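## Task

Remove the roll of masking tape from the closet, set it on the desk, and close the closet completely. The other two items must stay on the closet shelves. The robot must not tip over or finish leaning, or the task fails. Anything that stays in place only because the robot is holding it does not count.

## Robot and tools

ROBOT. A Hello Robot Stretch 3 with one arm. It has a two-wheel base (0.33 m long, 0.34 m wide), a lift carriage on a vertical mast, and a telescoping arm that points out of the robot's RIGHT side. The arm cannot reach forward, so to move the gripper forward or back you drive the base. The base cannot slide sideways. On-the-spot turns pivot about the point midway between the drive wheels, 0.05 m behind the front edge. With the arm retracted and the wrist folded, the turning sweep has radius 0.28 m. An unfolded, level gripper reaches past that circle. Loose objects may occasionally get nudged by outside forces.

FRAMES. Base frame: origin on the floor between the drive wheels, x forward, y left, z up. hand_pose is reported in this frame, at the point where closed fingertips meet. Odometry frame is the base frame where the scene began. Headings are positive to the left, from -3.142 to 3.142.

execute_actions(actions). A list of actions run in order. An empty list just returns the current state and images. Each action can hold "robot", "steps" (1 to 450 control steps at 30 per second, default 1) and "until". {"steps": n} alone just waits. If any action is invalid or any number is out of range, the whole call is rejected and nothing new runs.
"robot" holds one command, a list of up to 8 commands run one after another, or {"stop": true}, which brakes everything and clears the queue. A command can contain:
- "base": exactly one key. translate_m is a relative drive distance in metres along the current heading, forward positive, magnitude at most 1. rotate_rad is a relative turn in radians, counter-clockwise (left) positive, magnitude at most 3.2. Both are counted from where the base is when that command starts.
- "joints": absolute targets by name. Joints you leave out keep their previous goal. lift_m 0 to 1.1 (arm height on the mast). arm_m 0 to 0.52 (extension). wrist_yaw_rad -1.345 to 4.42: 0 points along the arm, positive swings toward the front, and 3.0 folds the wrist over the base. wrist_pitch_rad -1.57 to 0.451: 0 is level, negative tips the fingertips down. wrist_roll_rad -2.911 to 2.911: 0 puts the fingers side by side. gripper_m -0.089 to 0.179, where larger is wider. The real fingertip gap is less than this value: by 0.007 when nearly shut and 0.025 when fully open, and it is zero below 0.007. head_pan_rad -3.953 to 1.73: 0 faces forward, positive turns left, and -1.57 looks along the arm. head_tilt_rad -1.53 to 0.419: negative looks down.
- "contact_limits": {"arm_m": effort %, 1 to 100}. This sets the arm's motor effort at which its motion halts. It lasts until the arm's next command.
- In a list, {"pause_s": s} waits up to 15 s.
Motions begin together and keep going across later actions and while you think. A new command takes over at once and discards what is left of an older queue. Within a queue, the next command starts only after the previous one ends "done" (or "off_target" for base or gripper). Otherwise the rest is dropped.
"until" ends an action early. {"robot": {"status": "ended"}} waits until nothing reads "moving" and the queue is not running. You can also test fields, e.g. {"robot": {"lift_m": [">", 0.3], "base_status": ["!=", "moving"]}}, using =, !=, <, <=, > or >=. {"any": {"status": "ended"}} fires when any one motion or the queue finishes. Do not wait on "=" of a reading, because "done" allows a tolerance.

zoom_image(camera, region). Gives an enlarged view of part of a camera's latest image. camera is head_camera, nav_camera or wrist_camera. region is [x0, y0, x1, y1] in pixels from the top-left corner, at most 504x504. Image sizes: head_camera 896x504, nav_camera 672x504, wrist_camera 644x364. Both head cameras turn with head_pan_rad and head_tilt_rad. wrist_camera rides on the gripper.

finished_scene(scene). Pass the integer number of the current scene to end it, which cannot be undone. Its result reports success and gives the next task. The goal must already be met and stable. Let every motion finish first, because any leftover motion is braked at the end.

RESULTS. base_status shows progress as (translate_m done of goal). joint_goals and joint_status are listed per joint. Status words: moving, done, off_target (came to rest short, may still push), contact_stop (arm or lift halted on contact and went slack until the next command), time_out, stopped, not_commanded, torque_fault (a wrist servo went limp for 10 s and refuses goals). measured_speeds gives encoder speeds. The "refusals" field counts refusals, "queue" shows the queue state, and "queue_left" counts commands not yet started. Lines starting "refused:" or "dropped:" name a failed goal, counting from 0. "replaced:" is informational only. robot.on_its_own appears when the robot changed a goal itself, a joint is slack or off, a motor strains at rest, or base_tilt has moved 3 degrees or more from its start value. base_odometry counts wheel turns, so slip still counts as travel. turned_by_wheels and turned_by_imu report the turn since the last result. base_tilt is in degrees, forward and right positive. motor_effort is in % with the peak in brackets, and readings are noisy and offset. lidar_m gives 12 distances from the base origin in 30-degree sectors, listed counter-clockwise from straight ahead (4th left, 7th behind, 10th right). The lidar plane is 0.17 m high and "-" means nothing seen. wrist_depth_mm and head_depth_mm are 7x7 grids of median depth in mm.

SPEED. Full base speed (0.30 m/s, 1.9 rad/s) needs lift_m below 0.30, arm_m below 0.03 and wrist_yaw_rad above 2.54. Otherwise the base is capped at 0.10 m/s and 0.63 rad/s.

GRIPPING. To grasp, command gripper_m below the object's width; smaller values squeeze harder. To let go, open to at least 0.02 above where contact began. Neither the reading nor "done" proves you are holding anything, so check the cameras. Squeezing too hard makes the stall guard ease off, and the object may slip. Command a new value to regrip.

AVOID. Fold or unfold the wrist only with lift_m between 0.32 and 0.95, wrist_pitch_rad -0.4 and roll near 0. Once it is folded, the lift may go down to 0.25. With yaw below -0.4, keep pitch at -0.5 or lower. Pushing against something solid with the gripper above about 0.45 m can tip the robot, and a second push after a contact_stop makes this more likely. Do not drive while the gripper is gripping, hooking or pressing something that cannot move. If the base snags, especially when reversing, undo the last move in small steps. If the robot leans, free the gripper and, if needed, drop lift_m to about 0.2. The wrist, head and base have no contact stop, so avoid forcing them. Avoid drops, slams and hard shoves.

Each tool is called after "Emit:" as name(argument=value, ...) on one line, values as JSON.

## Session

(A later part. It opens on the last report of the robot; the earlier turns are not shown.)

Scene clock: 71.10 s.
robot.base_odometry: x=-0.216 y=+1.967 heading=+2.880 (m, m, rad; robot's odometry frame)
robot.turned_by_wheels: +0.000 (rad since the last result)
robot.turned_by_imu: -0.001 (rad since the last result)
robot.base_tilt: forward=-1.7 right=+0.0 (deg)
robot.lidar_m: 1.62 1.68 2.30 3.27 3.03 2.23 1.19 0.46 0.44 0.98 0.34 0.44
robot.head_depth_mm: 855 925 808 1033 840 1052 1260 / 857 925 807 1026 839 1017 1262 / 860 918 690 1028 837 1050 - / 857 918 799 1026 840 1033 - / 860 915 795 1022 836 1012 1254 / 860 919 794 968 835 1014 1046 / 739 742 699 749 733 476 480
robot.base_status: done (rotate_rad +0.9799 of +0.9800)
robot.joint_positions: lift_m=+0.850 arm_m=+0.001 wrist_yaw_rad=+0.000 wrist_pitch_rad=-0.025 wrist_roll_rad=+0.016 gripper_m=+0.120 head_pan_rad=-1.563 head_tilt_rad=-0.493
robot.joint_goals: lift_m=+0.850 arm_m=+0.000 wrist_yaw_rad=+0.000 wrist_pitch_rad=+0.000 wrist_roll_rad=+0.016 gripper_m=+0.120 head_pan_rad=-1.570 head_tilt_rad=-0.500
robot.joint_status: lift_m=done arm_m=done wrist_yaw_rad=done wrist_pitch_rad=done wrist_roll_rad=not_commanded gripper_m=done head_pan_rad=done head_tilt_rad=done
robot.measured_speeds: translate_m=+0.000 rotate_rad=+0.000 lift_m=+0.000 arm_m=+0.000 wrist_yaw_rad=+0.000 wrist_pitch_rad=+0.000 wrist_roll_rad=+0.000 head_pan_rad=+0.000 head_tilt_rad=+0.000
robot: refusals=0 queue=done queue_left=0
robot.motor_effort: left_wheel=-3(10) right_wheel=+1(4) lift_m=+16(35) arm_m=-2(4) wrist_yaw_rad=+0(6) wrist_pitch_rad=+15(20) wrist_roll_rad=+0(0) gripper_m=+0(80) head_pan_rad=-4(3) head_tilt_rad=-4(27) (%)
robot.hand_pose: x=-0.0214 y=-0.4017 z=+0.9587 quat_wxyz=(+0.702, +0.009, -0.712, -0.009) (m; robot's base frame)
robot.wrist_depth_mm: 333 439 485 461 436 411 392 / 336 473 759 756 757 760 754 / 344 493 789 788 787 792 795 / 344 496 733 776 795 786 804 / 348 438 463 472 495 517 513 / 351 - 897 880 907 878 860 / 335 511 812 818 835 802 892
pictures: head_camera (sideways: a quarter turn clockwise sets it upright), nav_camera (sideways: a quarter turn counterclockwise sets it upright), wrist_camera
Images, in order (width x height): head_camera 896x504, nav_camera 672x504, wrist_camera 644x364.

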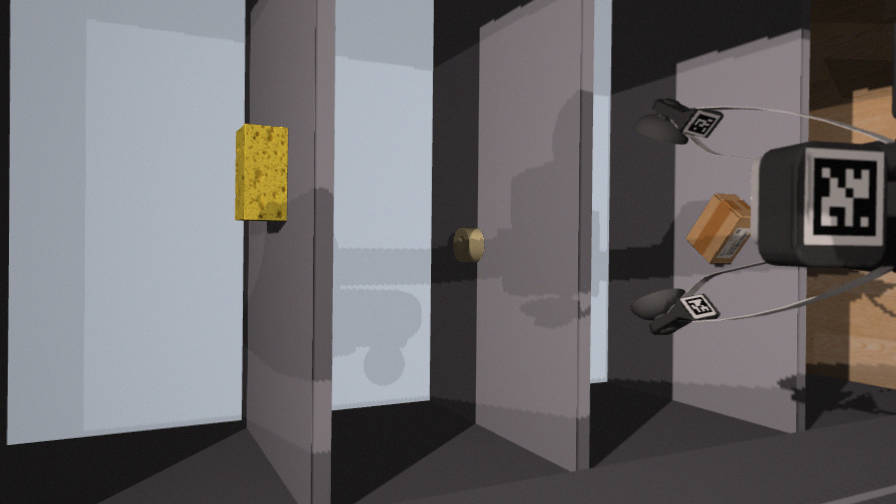

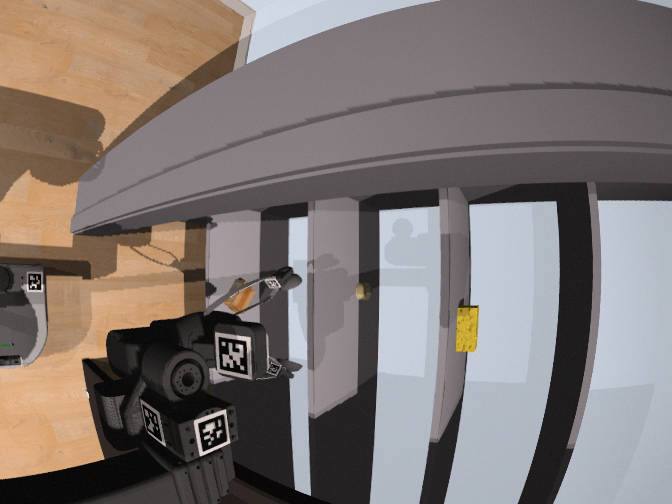

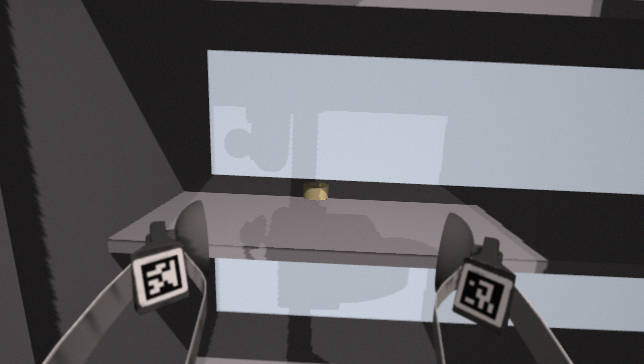

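Emit:
execute_actions(actions=[{"robot":[{"joints":{"lift_m":0.74}},{"joints":{"arm_m":0.36}}],"steps":450,"until":{"robot":{"status":"ended"}}}])

Scene clock: 80.23 s.
robot.base_odometry: x=-0.216 y=+1.967 heading=+2.880 (m, m, rad; robot's odometry frame)
robot.turned_by_wheels: +0.000 (rad since the last result)
robot.turned_by_imu: -0.098 (rad since the last result)
robot.base_tilt: forward=-1.5 right=-0.1 (deg)
robot.lidar_m: 1.63 1.66 2.13 3.27 3.32 2.28 2.14 0.51 0.43 1.04 0.34 0.40
robot.head_depth_mm: 882 944 784 1021 1188 1044 1287 / 873 936 782 1014 814 - 1290 / 867 928 778 1017 - 1010 1286 / 860 923 688 1012 1007 977 1255 / 853 914 771 1009 826 1009 1248 / 845 902 768 1009 827 1039 1259 / 839 895 765 954 790 978 924
robot.base_status: done (rotate_rad +0.9803 of +0.9800)
robot.joint_positions: lift_m=+0.740 arm_m=+0.360 wrist_yaw_rad=+0.018 wrist_pitch_rad=+0.036 wrist_roll_rad=+0.020 gripper_m=+0.120 head_pan_rad=-1.566 head_tilt_rad=-0.499
robot.joint_goals: lift_m=+0.740 arm_m=+0.360 wrist_yaw_rad=+0.000 wrist_pitch_rad=+0.000 wrist_roll_rad=+0.020 gripper_m=+0.120 head_pan_rad=-1.570 head_tilt_rad=-0.500
robot.joint_status: lift_m=done arm_m=done wrist_yaw_rad=done wrist_pitch_rad=done wrist_roll_rad=not_commanded gripper_m=done head_pan_rad=done head_tilt_rad=done
robot.measured_speeds: translate_m=+0.000 rotate_rad=+0.000 lift_m=+0.000 arm_m=+0.000 wrist_yaw_rad=+0.000 wrist_pitch_rad=+0.000 wrist_roll_rad=+0.000 head_pan_rad=+0.000 head_tilt_rad=+0.000
robot: refusals=0 queue=done queue_left=0
robot.motor_effort: left_wheel=+4(100) right_wheel=-6(31) lift_m=+24(28) arm_m=+3(20) wrist_yaw_rad=-16(28) wrist_pitch_rad=-21(100) wrist_roll_rad=-2(19) gripper_m=+2(6) head_pan_rad=-3(4) head_tilt_rad=+0(5) (%)
robot.hand_pose: x=-0.0168 y=-0.7616 z=+0.8639 quat_wxyz=(+0.700, -0.006, -0.714, +0.019) (m; robot's base frame)
robot.wrist_depth_mm: 400 415 419 414 425 428 440 / 414 423 424 432 439 453 452 / 424 428 435 444 448 456 464 / 387 403 403 447 452 460 474 / 220 236 236 242 251 274 269 / 155 - 160 165 167 178 176 / - 120 123 125 127 122 131
pictures: head_camera (sideways: a quarter turn clockwise sets it upright), nav_camera (sideways: a quarter turn counterclockwise sets it upright), wrist_camera
Images, in order (width x height): head_camera 896x504, nav_camera 672x504, wrist_camera 644x364.

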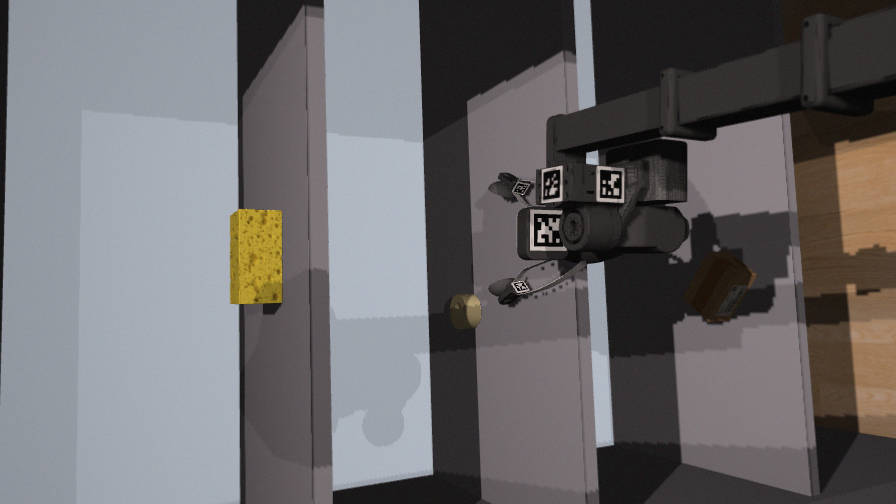

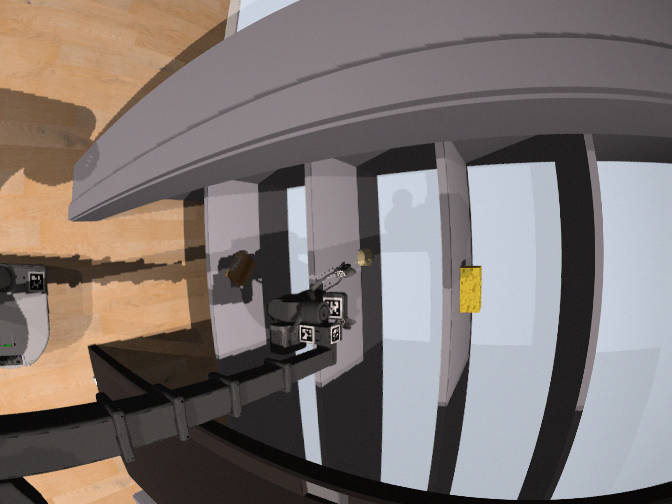

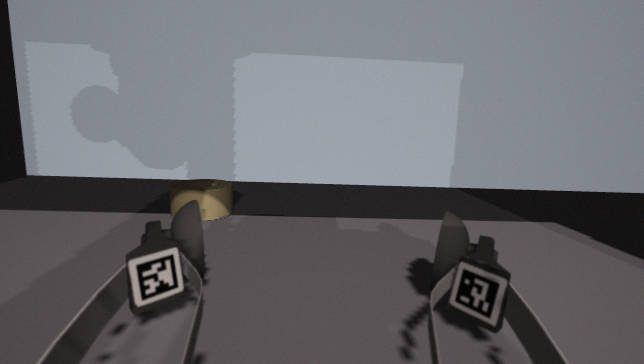

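Emit:
execute_actions(actions=[{"robot":[{"joints":{"lift_m":0.765}},{"base":{"rotate_rad":0.1}}],"steps":450,"until":{"robot":{"status":"ended"}}}])

Scene clock: 82.40 s.
robot.base_odometry: x=-0.216 y=+1.967 heading=+2.980 (m, m, rad; robot's odometry frame)
robot.turned_by_wheels: +0.100 (rad since the last result)
robot.turned_by_imu: +0.098 (rad since the last result)
robot.base_tilt: forward=-1.7 right=+0.1 (deg)
robot.lidar_m: 1.63 1.70 2.33 3.27 2.99 2.21 1.17 0.46 0.43 1.03 0.35 0.44
robot.head_depth_mm: 854 912 781 1018 834 1062 - / 857 914 781 1014 832 1008 1258 / 855 914 688 1018 - 1009 1258 / 857 914 774 1044 1008 978 1254 / 857 920 771 1013 827 1036 1255 / 856 919 767 986 825 1011 1108 / 782 785 699 793 757 525 527
robot.base_status: done (rotate_rad +0.0999 of +0.1000)
robot.joint_positions: lift_m=+0.765 arm_m=+0.360 wrist_yaw_rad=+0.001 wrist_pitch_rad=-0.019 wrist_roll_rad=+0.020 gripper_m=+0.120 head_pan_rad=-1.566 head_tilt_rad=-0.499
robot.joint_goals: lift_m=+0.765 arm_m=+0.360 wrist_yaw_rad=+0.000 wrist_pitch_rad=+0.000 wrist_roll_rad=+0.020 gripper_m=+0.120 head_pan_rad=-1.570 head_tilt_rad=-0.500
robot.joint_status: lift_m=done arm_m=done wrist_yaw_rad=done wrist_pitch_rad=done wrist_roll_rad=not_commanded gripper_m=done head_pan_rad=done head_tilt_rad=done
robot.measured_speeds: translate_m=+0.000 rotate_rad=+0.000 lift_m=+0.000 arm_m=+0.000 wrist_yaw_rad=+0.000 wrist_pitch_rad=+0.000 wrist_roll_rad=+0.000 head_pan_rad=+0.000 head_tilt_rad=+0.000
robot: refusals=0 queue=done queue_left=0
robot.motor_effort: left_wheel=-3(11) right_wheel=+2(7) lift_m=+39(40) arm_m=+3(3) wrist_yaw_rad=-1(15) wrist_pitch_rad=+11(21) wrist_roll_rad=-1(2) gripper_m=+0(1) head_pan_rad=-3(2) head_tilt_rad=+0(0) (%)
robot.hand_pose: x=-0.0212 y=-0.7604 z=+0.8743 quat_wxyz=(+0.700, +0.007, -0.714, -0.007) (m; robot's base frame)
robot.wrist_depth_mm: 356 414 412 412 410 412 399 / 354 425 421 420 422 419 416 / 355 442 442 436 436 427 426 / 336 386 401 417 447 441 437 / 234 247 248 254 260 272 274 / 171 - 178 182 184 201 192 / - 136 139 142 144 139 148
pictures: head_camera (sideways: a quarter turn clockwise sets it upright), nav_camera (sideways: a quarter turn counterclockwise sets it upright), wrist_camera
Images, in order (width x height): head_camera 896x504, nav_camera 672x504, wrist_camera 644x364.

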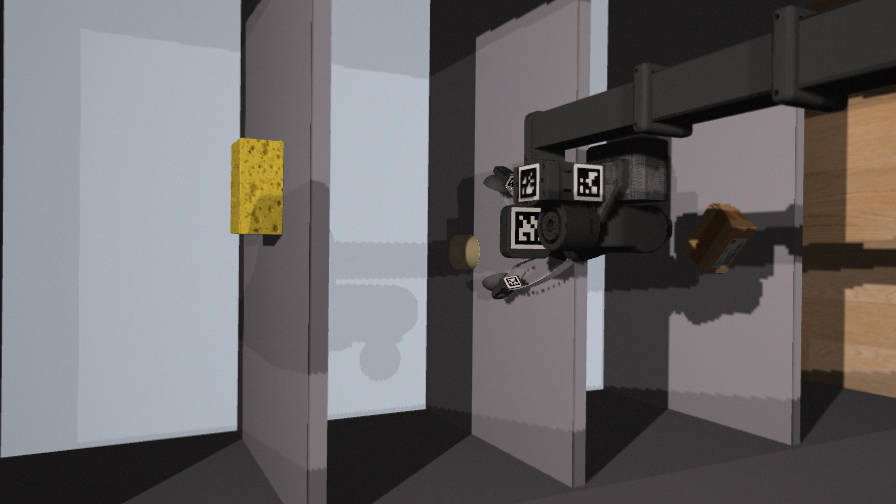

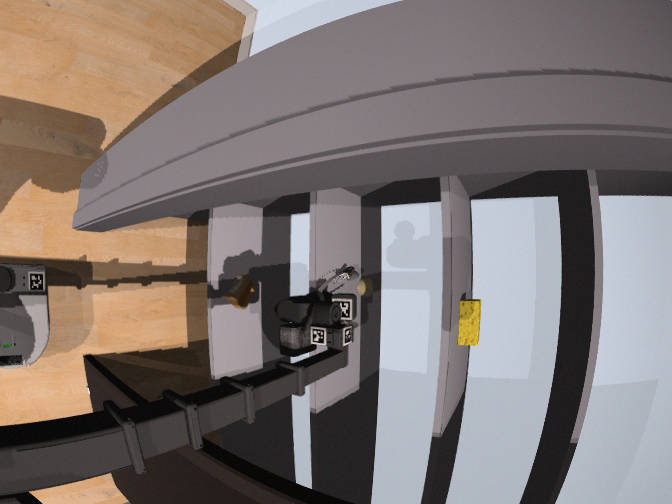

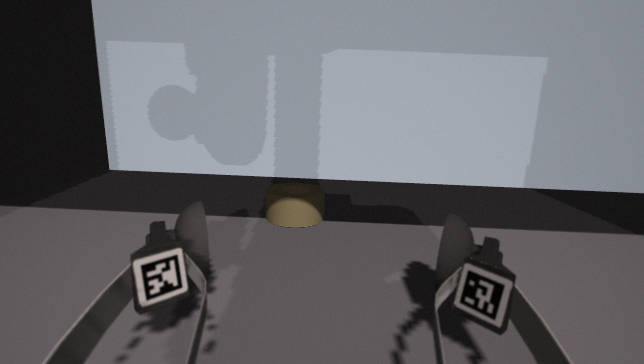

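Emit:
execute_actions(actions=[{"robot":[{"base":{"translate_m":0.025},"joints":{"lift_m":0.758}},{"joints":{"arm_m":0.52}}],"steps":450,"until":{"robot":{"status":"ended"}}}])

Scene clock: 87.27 s.
robot.base_odometry: x=-0.241 y=+1.971 heading=+2.980 (m, m, rad; robot's odometry frame)
robot.turned_by_wheels: +0.000 (rad since the last result)
robot.turned_by_imu: -0.025 (rad since the last result)
robot.base_tilt: forward=-2.1 right=-0.9 (deg)
robot.lidar_m: 1.61 1.67 2.26 3.27 3.09 2.25 2.15 0.47 0.44 1.04 0.34 0.43
robot.head_depth_mm: 875 945 842 1045 851 1093 - / 873 947 846 1049 811 - 1262 / 873 933 707 1095 1209 1055 1269 / 873 943 844 1079 1208 990 1262 / 872 942 847 1047 851 1054 1264 / 871 941 845 1029 853 1024 1105 / 826 822 743 814 778 515 515
robot.base_status: done (translate_m +0.0250 of +0.0250)
robot.joint_positions: lift_m=+0.759 arm_m=+0.519 wrist_yaw_rad=+0.000 wrist_pitch_rad=+0.020 wrist_roll_rad=+0.008 gripper_m=+0.120 head_pan_rad=-1.566 head_tilt_rad=-0.499
robot.joint_goals: lift_m=+0.758 arm_m=+0.520 wrist_yaw_rad=+0.000 wrist_pitch_rad=+0.000 wrist_roll_rad=+0.008 gripper_m=+0.120 head_pan_rad=-1.570 head_tilt_rad=-0.500
robot.joint_status: lift_m=done arm_m=done wrist_yaw_rad=done wrist_pitch_rad=done wrist_roll_rad=not_commanded gripper_m=done head_pan_rad=done head_tilt_rad=done
robot.measured_speeds: translate_m=+0.000 rotate_rad=+0.000 lift_m=+0.000 arm_m=+0.000 wrist_yaw_rad=+0.000 wrist_pitch_rad=+0.000 wrist_roll_rad=+0.000 head_pan_rad=+0.000 head_tilt_rad=+0.000
robot: refusals=0 queue=done queue_left=0
robot.motor_effort: left_wheel=+0(53) right_wheel=+1(5) lift_m=+8(41) arm_m=+6(21) wrist_yaw_rad=-1(2) wrist_pitch_rad=-12(93) wrist_roll_rad=+3(5) gripper_m=-1(1) head_pan_rad=-3(2) head_tilt_rad=+0(0) (%)
robot.hand_pose: x=-0.0215 y=-0.9211 z=+0.8785 quat_wxyz=(+0.704, -0.007, -0.710, +0.007) (m; robot's base frame)
robot.wrist_depth_mm: 274 279 276 276 276 276 277 / 283 287 283 286 285 286 285 / 290 293 292 293 291 291 290 / 298 300 301 299 301 300 301 / 301 304 304 308 307 309 309 / 213 - 225 230 231 257 243 / - 165 137 166 179 171 182
pictures: head_camera (sideways: a quarter turn clockwise sets it upright), nav_camera (sideways: a quarter turn counterclockwise sets it upright), wrist_camera
Images, in order (width x height): head_camera 896x504, nav_camera 672x504, wrist_camera 644x364.

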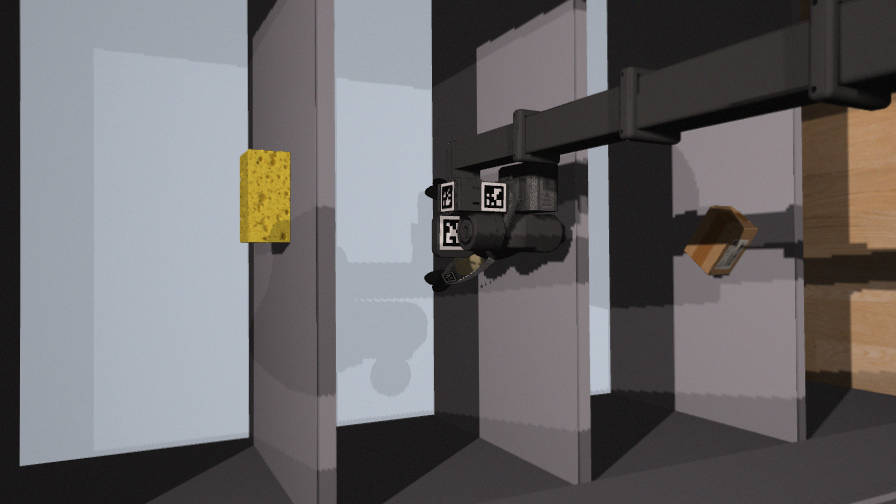

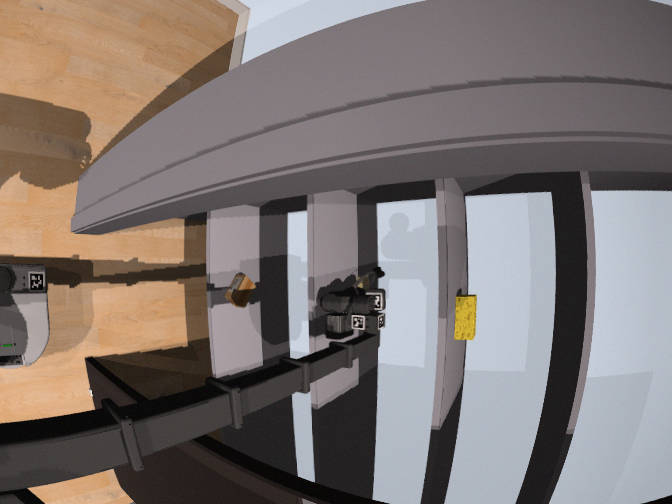

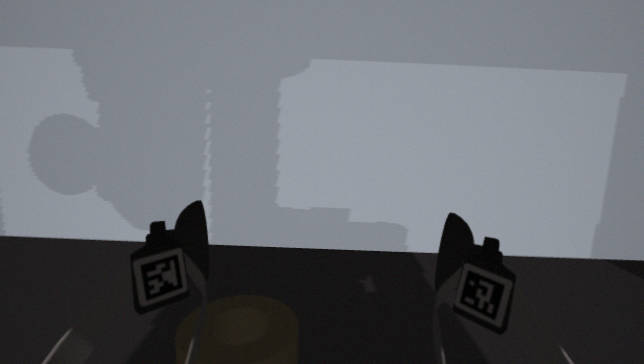

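Emit:
execute_actions(actions=[{"robot":[{"joints":{"lift_m":0.772,"arm_m":0.455}},{"base":{"rotate_rad":0.03}}],"steps":450,"until":{"robot":{"status":"ended"}}}])

Scene clock: 90.00 s.
robot.base_odometry: x=-0.241 y=+1.971 heading=+3.010 (m, m, rad; robot's odometry frame)
robot.turned_by_wheels: +0.030 (rad since the last result)
robot.turned_by_imu: +0.021 (rad since the last result)
robot.base_tilt: forward=-1.6 right=+0.0 (deg)
robot.lidar_m: 1.61 1.68 2.30 3.25 3.04 2.24 1.18 0.45 0.44 0.97 0.34 0.43
robot.head_depth_mm: 855 915 782 1019 831 1076 - / 854 916 779 1017 812 1013 1257 / 858 918 689 1073 1231 1037 1258 / 855 917 775 1072 1187 1005 1249 / 856 916 770 1013 825 1038 1251 / 858 918 769 957 827 1009 1043 / 736 738 682 745 734 471 475
robot.base_status: done (rotate_rad +0.0297 of +0.0300)
robot.joint_positions: lift_m=+0.772 arm_m=+0.455 wrist_yaw_rad=-0.003 wrist_pitch_rad=+0.012 wrist_roll_rad=+0.017 gripper_m=+0.120 head_pan_rad=-1.566 head_tilt_rad=-0.499
robot.joint_goals: lift_m=+0.772 arm_m=+0.455 wrist_yaw_rad=+0.000 wrist_pitch_rad=+0.000 wrist_roll_rad=+0.017 gripper_m=+0.120 head_pan_rad=-1.570 head_tilt_rad=-0.500
robot.joint_status: lift_m=done arm_m=done wrist_yaw_rad=done wrist_pitch_rad=done wrist_roll_rad=not_commanded gripper_m=done head_pan_rad=done head_tilt_rad=done
robot.measured_speeds: translate_m=+0.000 rotate_rad=+0.000 lift_m=+0.000 arm_m=+0.000 wrist_yaw_rad=+0.000 wrist_pitch_rad=+0.000 wrist_roll_rad=+0.000 head_pan_rad=+0.000 head_tilt_rad=+0.000
robot: refusals=0 queue=done queue_left=0
robot.motor_effort: left_wheel=-6(14) right_wheel=+4(10) lift_m=+30(32) arm_m=-2(5) wrist_yaw_rad=+1(3) wrist_pitch_rad=-7(22) wrist_roll_rad=+0(3) gripper_m=+0(0) head_pan_rad=-3(3) head_tilt_rad=+0(0) (%)
robot.hand_pose: x=-0.0222 y=-0.8568 z=+0.8897 quat_wxyz=(+0.701, -0.005, -0.713, +0.003) (m; robot's base frame)
robot.wrist_depth_mm: 320 322 322 320 319 318 321 / 331 334 333 327 329 326 325 / 345 349 343 346 342 342 339 / 345 360 354 358 350 351 347 / 283 304 304 311 324 338 355 / 203 - 201 179 222 243 233 / - 160 164 166 169 164 175
pictures: head_camera (sideways: a quarter turn clockwise sets it upright), nav_camera (sideways: a quarter turn counterclockwise sets it upright), wrist_camera
Images, in order (width x height): head_camera 896x504, nav_camera 672x504, wrist_camera 644x364.

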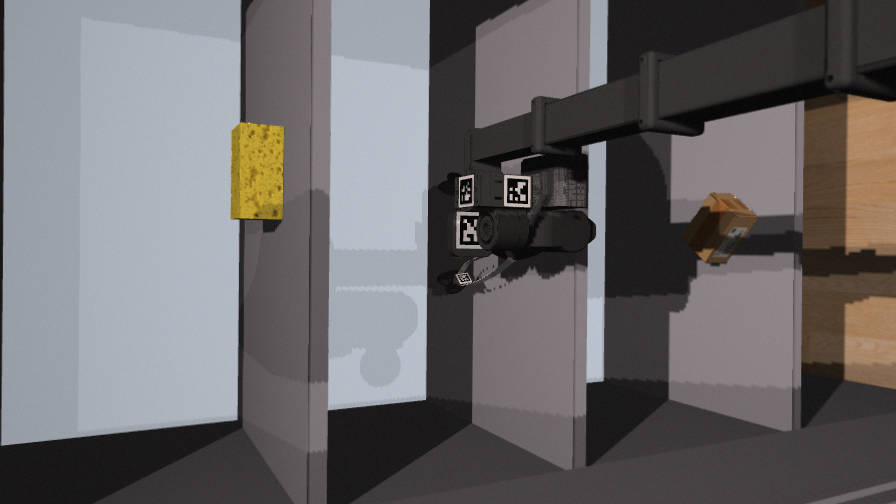

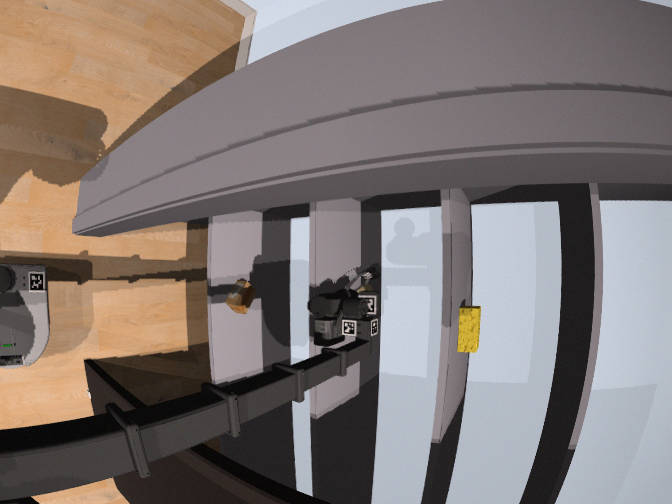

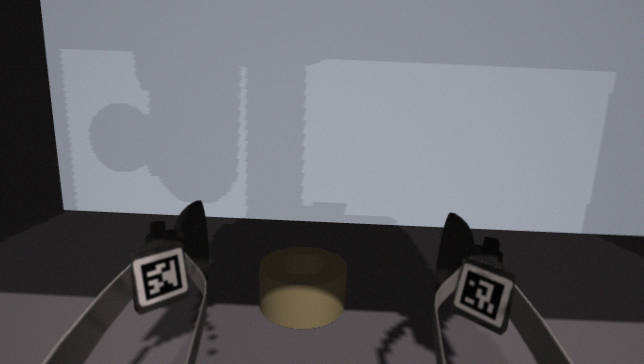

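Emit:
execute_actions(actions=[{"robot":[{"joints":{"lift_m":0.81}},{"joints":{"wrist_pitch_rad":-0.25,"arm_m":0.47}}],"steps":450,"until":{"robot":{"status":"ended"}}}])

Scene clock: 92.20 s.
robot.base_odometry: x=-0.241 y=+1.971 heading=+3.010 (m, m, rad; robot's odometry frame)
robot.turned_by_wheels: +0.000 (rad since the last result)
robot.turned_by_imu: +0.000 (rad since the last result)
robot.base_tilt: forward=-1.6 right=+0.0 (deg)
robot.lidar_m: 1.61 1.67 2.30 3.27 3.01 2.23 1.18 0.45 0.44 0.97 0.34 0.43
robot.head_depth_mm: 857 916 784 1017 796 1114 - / 857 915 782 1061 - 1013 1255 / 854 917 690 1066 1186 1037 1254 / 856 916 777 1068 1193 1006 1254 / 859 915 771 1011 828 1041 1256 / 858 918 766 956 827 1007 1040 / 735 737 682 745 468 471 474
robot.base_status: done (rotate_rad +0.0299 of +0.0300)
robot.joint_positions: lift_m=+0.810 arm_m=+0.469 wrist_yaw_rad=-0.002 wrist_pitch_rad=-0.243 wrist_roll_rad=+0.017 gripper_m=+0.120 head_pan_rad=-1.566 head_tilt_rad=-0.499
robot.joint_goals: lift_m=+0.810 arm_m=+0.470 wrist_yaw_rad=+0.000 wrist_pitch_rad=-0.250 wrist_roll_rad=+0.017 gripper_m=+0.120 head_pan_rad=-1.570 head_tilt_rad=-0.500
robot.joint_status: lift_m=done arm_m=done wrist_yaw_rad=done wrist_pitch_rad=done wrist_roll_rad=not_commanded gripper_m=done head_pan_rad=done head_tilt_rad=done
robot.measured_speeds: translate_m=+0.000 rotate_rad=+0.000 lift_m=+0.000 arm_m=+0.000 wrist_yaw_rad=+0.000 wrist_pitch_rad=+0.000 wrist_roll_rad=+0.000 head_pan_rad=+0.000 head_tilt_rad=+0.000
robot: refusals=0 queue=done queue_left=0
robot.motor_effort: left_wheel=-3(6) right_wheel=+2(4) lift_m=+35(41) arm_m=+6(11) wrist_yaw_rad=+1(3) wrist_pitch_rad=-4(13) wrist_roll_rad=+0(0) gripper_m=-1(0) head_pan_rad=-3(2) head_tilt_rad=+0(0) (%)
robot.hand_pose: x=-0.0219 y=-0.8573 z=+0.8634 quat_wxyz=(+0.696, +0.085, -0.707, -0.087) (m; robot's base frame)
robot.wrist_depth_mm: 295 298 295 294 293 289 289 / 317 319 315 315 311 309 305 / 322 338 331 337 338 333 330 / 256 262 266 271 280 286 294 / 198 208 200 172 213 217 218 / 160 167 164 167 168 179 173 / - 136 138 139 141 138 144
pictures: head_camera (sideways: a quarter turn clockwise sets it upright), nav_camera (sideways: a quarter turn counterclockwise sets it upright), wrist_camera
Images, in order (width x height): head_camera 896x504, nav_camera 672x504, wrist_camera 644x364.

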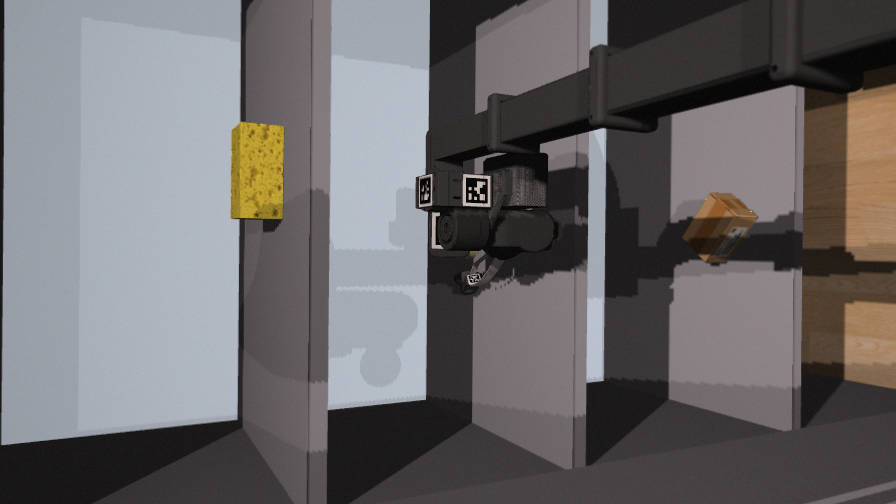

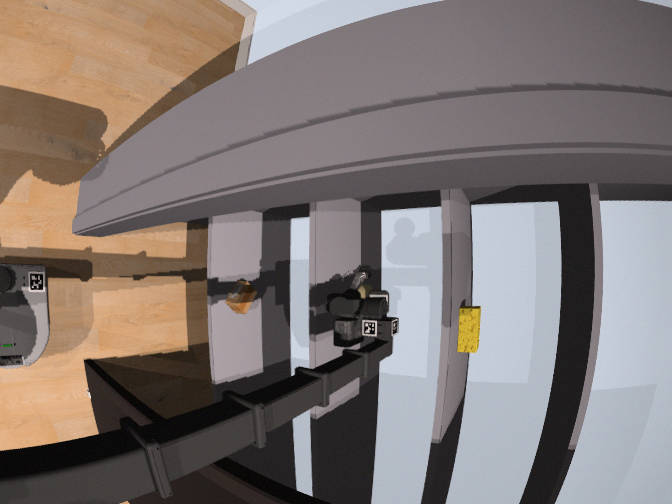

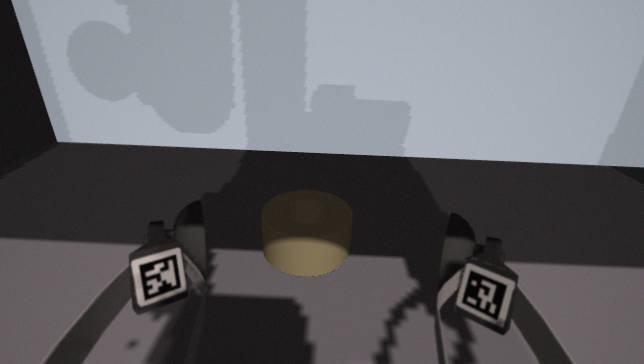

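Emit:
execute_actions(actions=[{"robot":[{"joints":{"gripper_m":0.02}},{"joints":{"lift_m":0.85}},{"joints":{"arm_m":0.0}}],"steps":450,"until":{"robot":{"status":"ended"}}}])

Scene clock: 99.67 s.
robot.base_odometry: x=-0.241 y=+1.971 heading=+3.010 (m, m, rad; robot's odometry frame)
robot.turned_by_wheels: +0.000 (rad since the last result)
robot.turned_by_imu: -0.002 (rad since the last result)
robot.base_tilt: forward=-1.7 right=+0.0 (deg)
robot.lidar_m: 1.61 1.67 2.30 3.27 3.02 2.24 1.18 0.46 0.44 0.97 0.34 0.44
robot.head_depth_mm: 855 913 784 1018 833 1041 1261 / 856 919 781 1018 831 1045 1261 / 856 917 691 1018 832 1076 - / 856 919 773 1011 830 1042 - / 859 918 771 1010 828 1036 1247 / 859 918 768 955 825 1008 1046 / 736 737 679 746 468 470 474
robot.base_status: done (rotate_rad +0.0299 of +0.0300)
robot.joint_positions: lift_m=+0.850 arm_m=+0.001 wrist_yaw_rad=+0.000 wrist_pitch_rad=-0.272 wrist_roll_rad=+0.017 gripper_m=+0.020 head_pan_rad=-1.566 head_tilt_rad=-0.499
robot.joint_goals: lift_m=+0.850 arm_m=+0.000 wrist_yaw_rad=+0.000 wrist_pitch_rad=-0.250 wrist_roll_rad=+0.017 gripper_m=+0.020 head_pan_rad=-1.570 head_tilt_rad=-0.500
robot.joint_status: lift_m=done arm_m=done wrist_yaw_rad=done wrist_pitch_rad=done wrist_roll_rad=not_commanded gripper_m=done head_pan_rad=done head_tilt_rad=done
robot.measured_speeds: translate_m=+0.000 rotate_rad=+0.000 lift_m=+0.000 arm_m=+0.000 wrist_yaw_rad=+0.000 wrist_pitch_rad=+0.000 wrist_roll_rad=+0.000 head_pan_rad=+0.000 head_tilt_rad=+0.000
robot: refusals=0 queue=done queue_left=0
robot.motor_effort: left_wheel=-3(5) right_wheel=+2(4) lift_m=+38(38) arm_m=-2(3) wrist_yaw_rad=+0(7) wrist_pitch_rad=+13(13) wrist_roll_rad=+0(0) gripper_m=-7(84) head_pan_rad=-2(2) head_tilt_rad=+0(1) (%)
robot.hand_pose: x=-0.0216 y=-0.3866 z=+0.8963 quat_wxyz=(+0.695, +0.095, -0.706, -0.097) (m; robot's base frame)
robot.wrist_depth_mm: 334 474 706 727 716 711 701 / 333 476 721 771 746 763 740 / 339 429 472 487 500 520 543 / 340 486 894 868 879 852 875 / 342 492 830 169 944 909 917 / 229 501 711 660 777 750 770 / 229 472 633 646 620 619 627
pictures: head_camera (sideways: a quarter turn clockwise sets it upright), nav_camera (sideways: a quarter turn counterclockwise sets it upright), wrist_camera
Images, in order (width x height): head_camera 896x504, nav_camera 672x504, wrist_camera 644x364.

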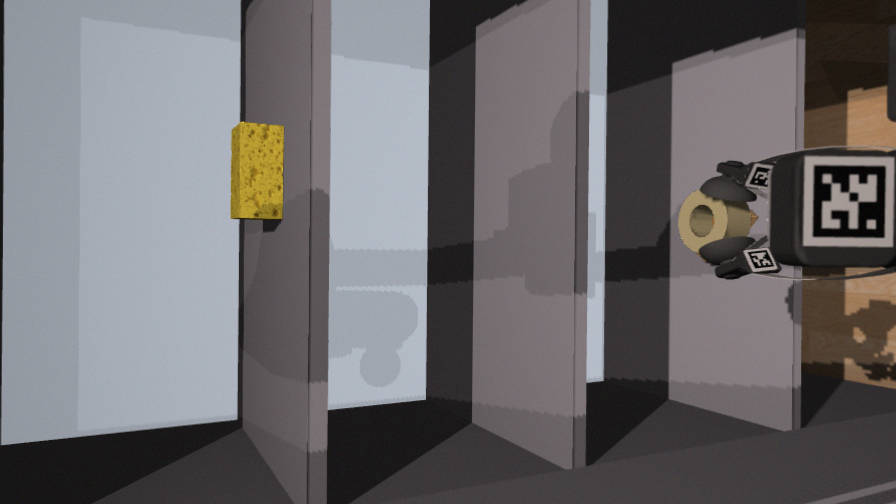

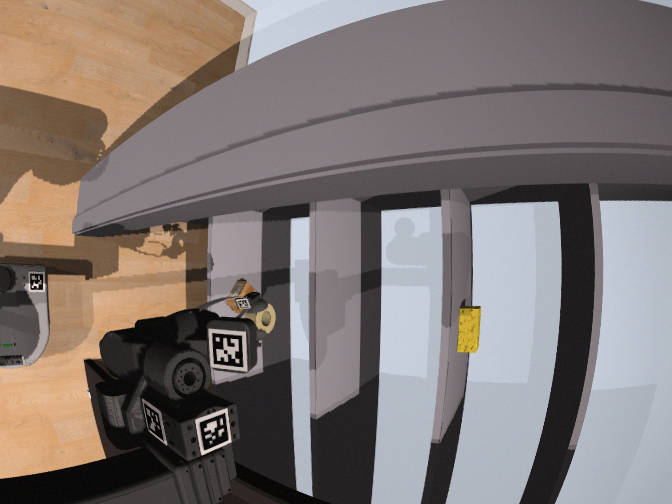

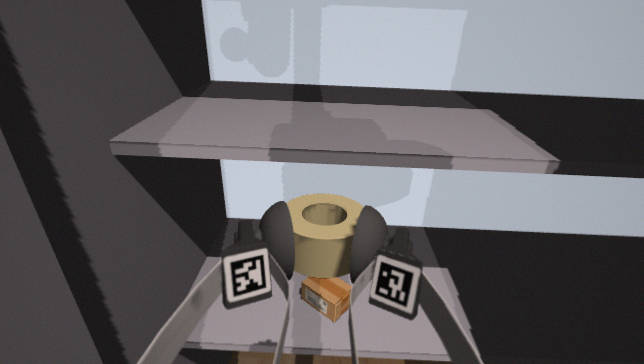

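Emit:
execute_actions(actions=[{"robot":[{"joints":{"wrist_pitch_rad":-1.5}},{"base":{"rotate_rad":-1.57}},{"base":{"translate_m":-0.3}},{"joints":{"wrist_pitch_rad":-0.4,"wrist_yaw_rad":3.0,"head_pan_rad":-3.14,"head_tilt_rad":-0.3}},{"joints":{"lift_m":0.27}},{"base":{"translate_m":-1.0}}],"steps":450,"until":{"robot":{"status":"ended"}}},{"steps":300,"until":{"robot":{"status":"ended"}}}])

Scene clock: 123.43 s.
robot.base_odometry: x=-0.411 y=+0.683 heading=+1.440 (m, m, rad; robot's odometry frame)
robot.turned_by_wheels: -1.570 (rad since the last result)
robot.turned_by_imu: -1.578 (rad since the last result)
robot.base_tilt: forward=-1.7 right=-0.1 (deg)
robot.lidar_m: 1.59 2.29 1.69 1.63 1.69 2.32 1.99 2.53 2.18 2.14 2.23 1.68
robot.head_depth_mm: 2084 2217 2321 2461 2544 2008 1546 / 2108 2231 2327 2460 2539 1972 1542 / 2115 2223 2328 2452 2556 1971 1542 / 2111 2196 2320 2470 2532 1986 1530 / 2106 2231 2321 2430 2578 1986 1530 / 2110 2208 2323 2095 2557 1973 1543 / 2127 2188 2349 2100 2560 1971 1530
robot.base_status: done (translate_m -1.0000 of -1.0000)
robot.joint_positions: lift_m=+0.270 arm_m=+0.001 wrist_yaw_rad=+2.999 wrist_pitch_rad=-0.423 wrist_roll_rad=+0.017 gripper_m=+0.020 head_pan_rad=-3.133 head_tilt_rad=-0.309
robot.joint_goals: lift_m=+0.270 arm_m=+0.000 wrist_yaw_rad=+3.000 wrist_pitch_rad=-0.400 wrist_roll_rad=+0.017 gripper_m=+0.020 head_pan_rad=-3.140 head_tilt_rad=-0.300
robot.joint_status: lift_m=done arm_m=done wrist_yaw_rad=done wrist_pitch_rad=done wrist_roll_rad=not_commanded gripper_m=done head_pan_rad=done head_tilt_rad=done
robot.measured_speeds: translate_m=+0.000 rotate_rad=+0.000 lift_m=+0.000 arm_m=+0.000 wrist_yaw_rad=+0.000 wrist_pitch_rad=+0.000 wrist_roll_rad=+0.000 head_pan_rad=+0.000 head_tilt_rad=+0.000
robot: refusals=0 queue=done queue_left=0
robot.motor_effort: left_wheel=+4(9) right_wheel=-2(6) lift_m=+16(36) arm_m=-2(2) wrist_yaw_rad=+1(3) wrist_pitch_rad=+13(14) wrist_roll_rad=+0(0) gripper_m=-8(7) head_pan_rad=-3(44) head_tilt_rad=+4(21) (%)
robot.hand_pose: x=+0.0106 y=+0.0754 z=+0.2821 quat_wxyz=(+0.198, +0.706, +0.097, +0.673) (m; robot's base frame)
robot.wrist_depth_mm: - - - - - - - / - - - - - - - / 827 819 845 852 863 873 894 / 644 655 683 699 687 701 721 / 546 540 - 169 572 567 571 / 476 - - 173 488 482 485 / - - - - 410 418 421
pictures: head_camera (sideways: a quarter turn clockwise sets it upright), nav_camera (sideways: a quarter turn counterclockwise sets it upright), wrist_camera
Images, in order (width x height): head_camera 896x504, nav_camera 672x504, wrist_camera 644x364.

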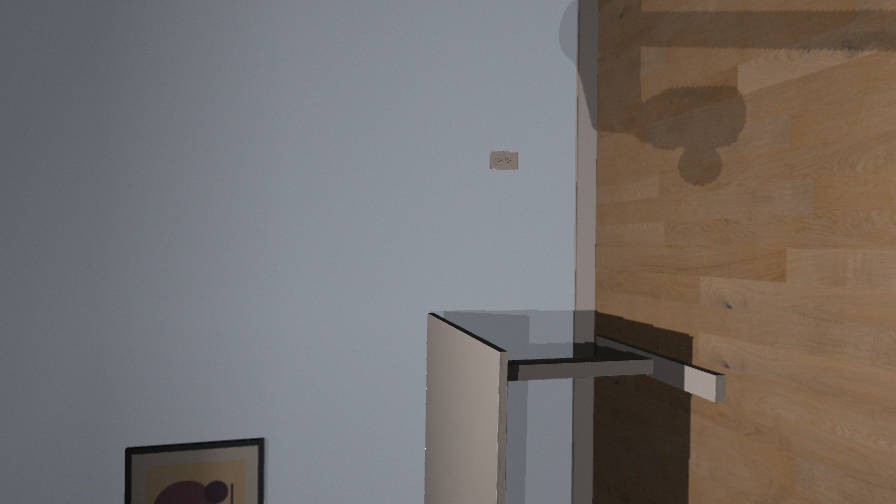

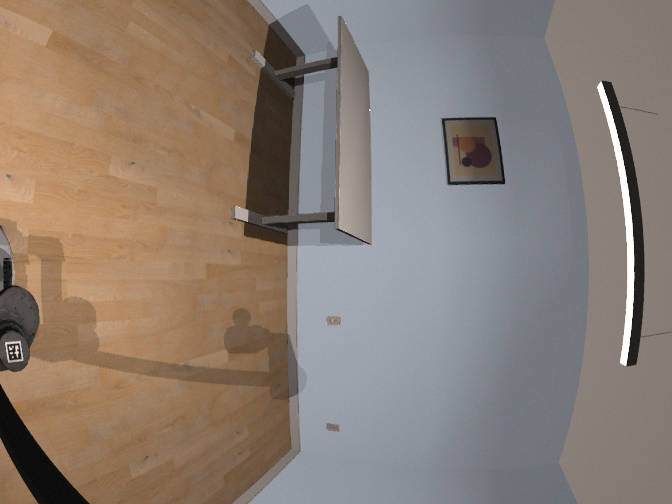

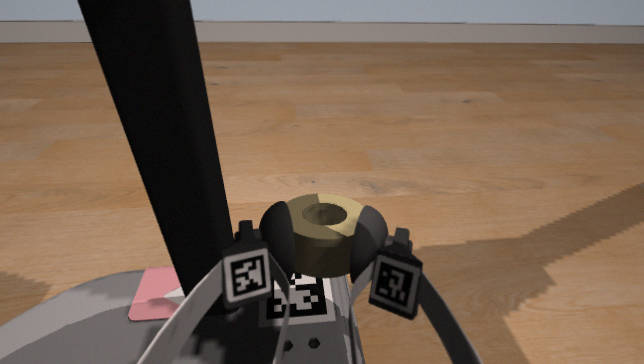

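Emit:
execute_actions(actions=[{"robot":[{"base":{"translate_m":-0.9}},{"base":{"rotate_rad":-1.57},"joints":{"head_pan_rad":-1.57,"head_tilt_rad":-0.6}},{"base":{"translate_m":0.7}},{"joints":{"lift_m":0.8}},{"joints":{"wrist_yaw_rad":0.0}},{"joints":{"wrist_pitch_rad":-0.25}}],"steps":450,"until":{"robot":{"status":"ended"}}},{"steps":300,"until":{"robot":{"status":"ended"}}}])

Scene clock: 144.23 s.
robot.base_odometry: x=+0.166 y=-0.300 heading=-0.130 (m, m, rad; robot's odometry frame)
robot.turned_by_wheels: -1.570 (rad since the last result)
robot.turned_by_imu: -1.565 (rad since the last result)
robot.base_tilt: forward=-1.6 right=-0.1 (deg)
robot.lidar_m: 1.42 1.50 2.08 2.50 2.63 2.40 2.32 2.15 1.10 1.54 1.43 1.47
robot.head_depth_mm: 1280 1408 1510 1073 1719 1486 1257 / 1279 1407 1493 1074 1439 1484 1274 / 1283 1404 1494 1069 1722 1503 1243 / 1284 1419 1497 1072 1716 1426 - / 1286 1410 1491 1066 1705 1472 1247 / 1287 1411 1496 1066 1716 1482 1243 / 1292 1417 1497 1068 1709 1481 1242
robot.base_status: done (translate_m +0.7000 of +0.7000)
robot.joint_positions: lift_m=+0.800 arm_m=+0.001 wrist_yaw_rad=+0.002 wrist_pitch_rad=-0.276 wrist_roll_rad=+0.017 gripper_m=+0.020 head_pan_rad=-1.577 head_tilt_rad=-0.593
robot.joint_goals: lift_m=+0.800 arm_m=+0.000 wrist_yaw_rad=+0.000 wrist_pitch_rad=-0.250 wrist_roll_rad=+0.017 gripper_m=+0.020 head_pan_rad=-1.570 head_tilt_rad=-0.600
robot.joint_status: lift_m=done arm_m=done wrist_yaw_rad=done wrist_pitch_rad=done wrist_roll_rad=not_commanded gripper_m=done head_pan_rad=done head_tilt_rad=done
robot.measured_speeds: translate_m=+0.000 rotate_rad=+0.000 lift_m=+0.000 arm_m=+0.000 wrist_yaw_rad=+0.000 wrist_pitch_rad=+0.000 wrist_roll_rad=+0.000 head_pan_rad=+0.000 head_tilt_rad=+0.000
robot: refusals=0 queue=done queue_left=0
robot.motor_effort: left_wheel=+2(14) right_wheel=-2(6) lift_m=+38(41) arm_m=-2(2) wrist_yaw_rad=-2(2) wrist_pitch_rad=+15(15) wrist_roll_rad=+0(0) gripper_m=-8(8) head_pan_rad=+4(45) head_tilt_rad=-4(28) (%)
robot.hand_pose: x=-0.0210 y=-0.3861 z=+0.8452 quat_wxyz=(+0.695, +0.098, -0.706, -0.098) (m; robot's base frame)
robot.wrist_depth_mm: - - - - - - - / - - - - - - - / 630 645 660 669 708 740 - / - - - 549 560 566 - / - - - 170 - - - / - - - - - - - / - - - - - - -
pictures: head_camera (sideways: a quarter turn clockwise sets it upright), nav_camera (sideways: a quarter turn counterclockwise sets it upright), wrist_camera
Images, in order (width x height): head_camera 896x504, nav_camera 672x504, wrist_camera 644x364.

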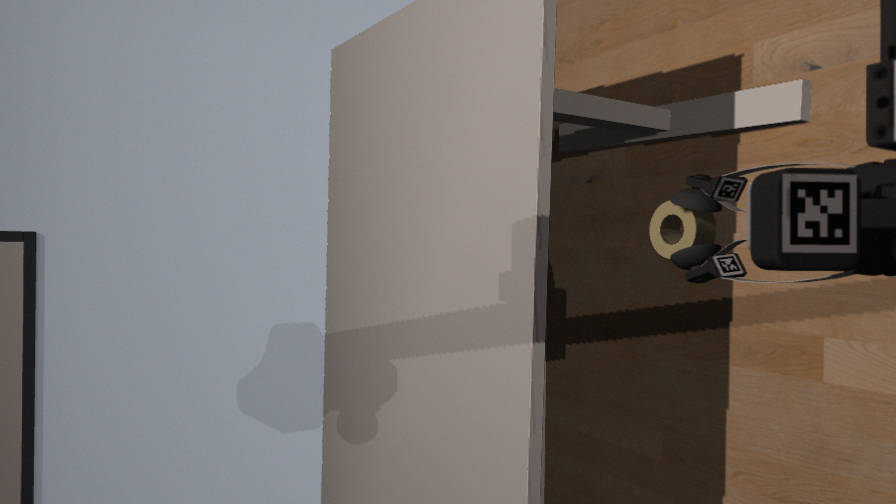

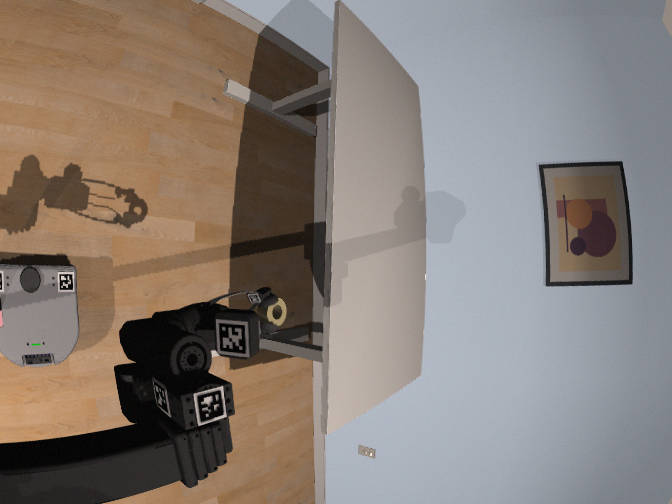

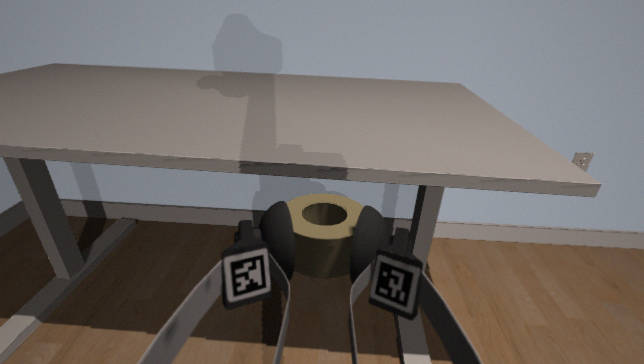

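Emit:
execute_actions(actions=[{"robot":[{"joints":{"arm_m":0.48}},{"joints":{"lift_m":0.735}}],"steps":450,"until":{"robot":{"status":"ended"}}}])

Scene clock: 150.70 s.
robot.base_odometry: x=+0.166 y=-0.300 heading=-0.130 (m, m, rad; robot's odometry frame)
robot.turned_by_wheels: +0.000 (rad since the last result)
robot.turned_by_imu: -0.002 (rad since the last result)
robot.base_tilt: forward=-1.7 right=+0.0 (deg)
robot.lidar_m: 1.42 1.50 2.09 2.50 2.63 2.40 2.33 2.15 1.10 1.55 1.43 1.47
robot.head_depth_mm: 1276 1405 1511 1074 1724 1503 - / 1281 1408 1485 1074 1121 - 1249 / 1279 1405 1496 1239 1750 1477 1249 / 1287 1406 1496 1177 1705 1479 1244 / 1286 1411 1504 1070 1721 1476 1245 / 1288 1413 1500 1066 1703 1471 1237 / 1289 1410 1500 1063 1718 1466 1240
robot.base_status: done (translate_m +0.7000 of +0.7000)
robot.joint_positions: lift_m=+0.735 arm_m=+0.480 wrist_yaw_rad=+0.000 wrist_pitch_rad=-0.274 wrist_roll_rad=+0.017 gripper_m=+0.020 head_pan_rad=-1.577 head_tilt_rad=-0.593
robot.joint_goals: lift_m=+0.735 arm_m=+0.480 wrist_yaw_rad=+0.000 wrist_pitch_rad=-0.250 wrist_roll_rad=+0.017 gripper_m=+0.020 head_pan_rad=-1.570 head_tilt_rad=-0.600
robot.joint_status: lift_m=done arm_m=done wrist_yaw_rad=done wrist_pitch_rad=done wrist_roll_rad=not_commanded gripper_m=done head_pan_rad=done head_tilt_rad=done
robot.measured_speeds: translate_m=+0.000 rotate_rad=+0.000 lift_m=+0.000 arm_m=+0.000 wrist_yaw_rad=+0.000 wrist_pitch_rad=+0.000 wrist_roll_rad=+0.000 head_pan_rad=+0.000 head_tilt_rad=+0.000
robot: refusals=0 queue=done queue_left=0
robot.motor_effort: left_wheel=+2(2) right_wheel=-1(1) lift_m=+16(40) arm_m=+3(3) wrist_yaw_rad=-1(2) wrist_pitch_rad=+14(15) wrist_roll_rad=+0(0) gripper_m=-8(7) head_pan_rad=+4(4) head_tilt_rad=-4(4) (%)
robot.hand_pose: x=-0.0214 y=-0.8648 z=+0.7815 quat_wxyz=(+0.695, +0.096, -0.706, -0.098) (m; robot's base frame)
robot.wrist_depth_mm: 791 762 747 741 716 734 717 / 734 751 761 774 789 761 766 / 444 455 472 480 505 511 569 / 321 328 338 341 349 351 364 / 251 253 265 170 273 272 275 / 206 209 211 199 227 219 224 / 175 176 179 179 182 185 187
pictures: head_camera (sideways: a quarter turn clockwise sets it upright), nav_camera (sideways: a quarter turn counterclockwise sets it upright), wrist_camera
Images, in order (width x height): head_camera 896x504, nav_camera 672x504, wrist_camera 644x364.

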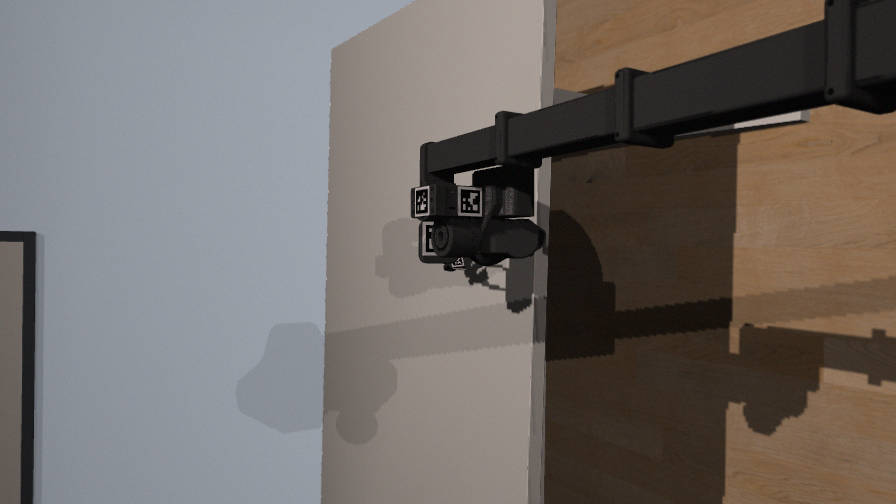

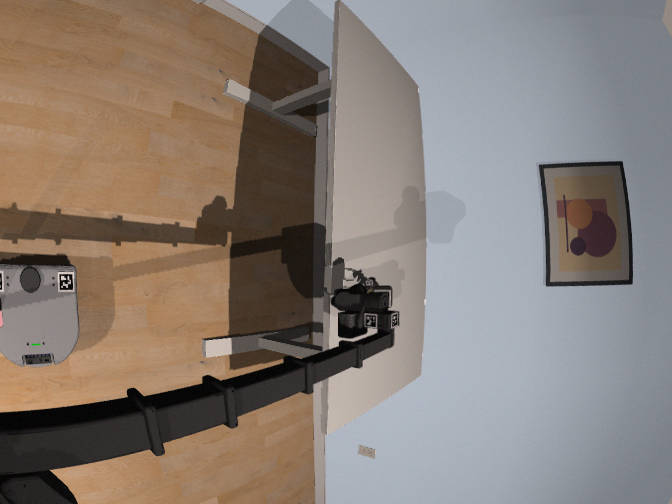

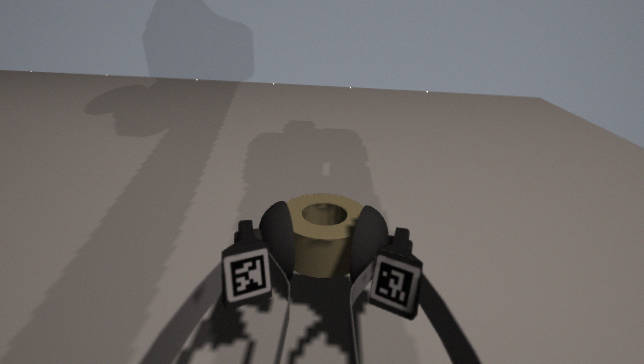

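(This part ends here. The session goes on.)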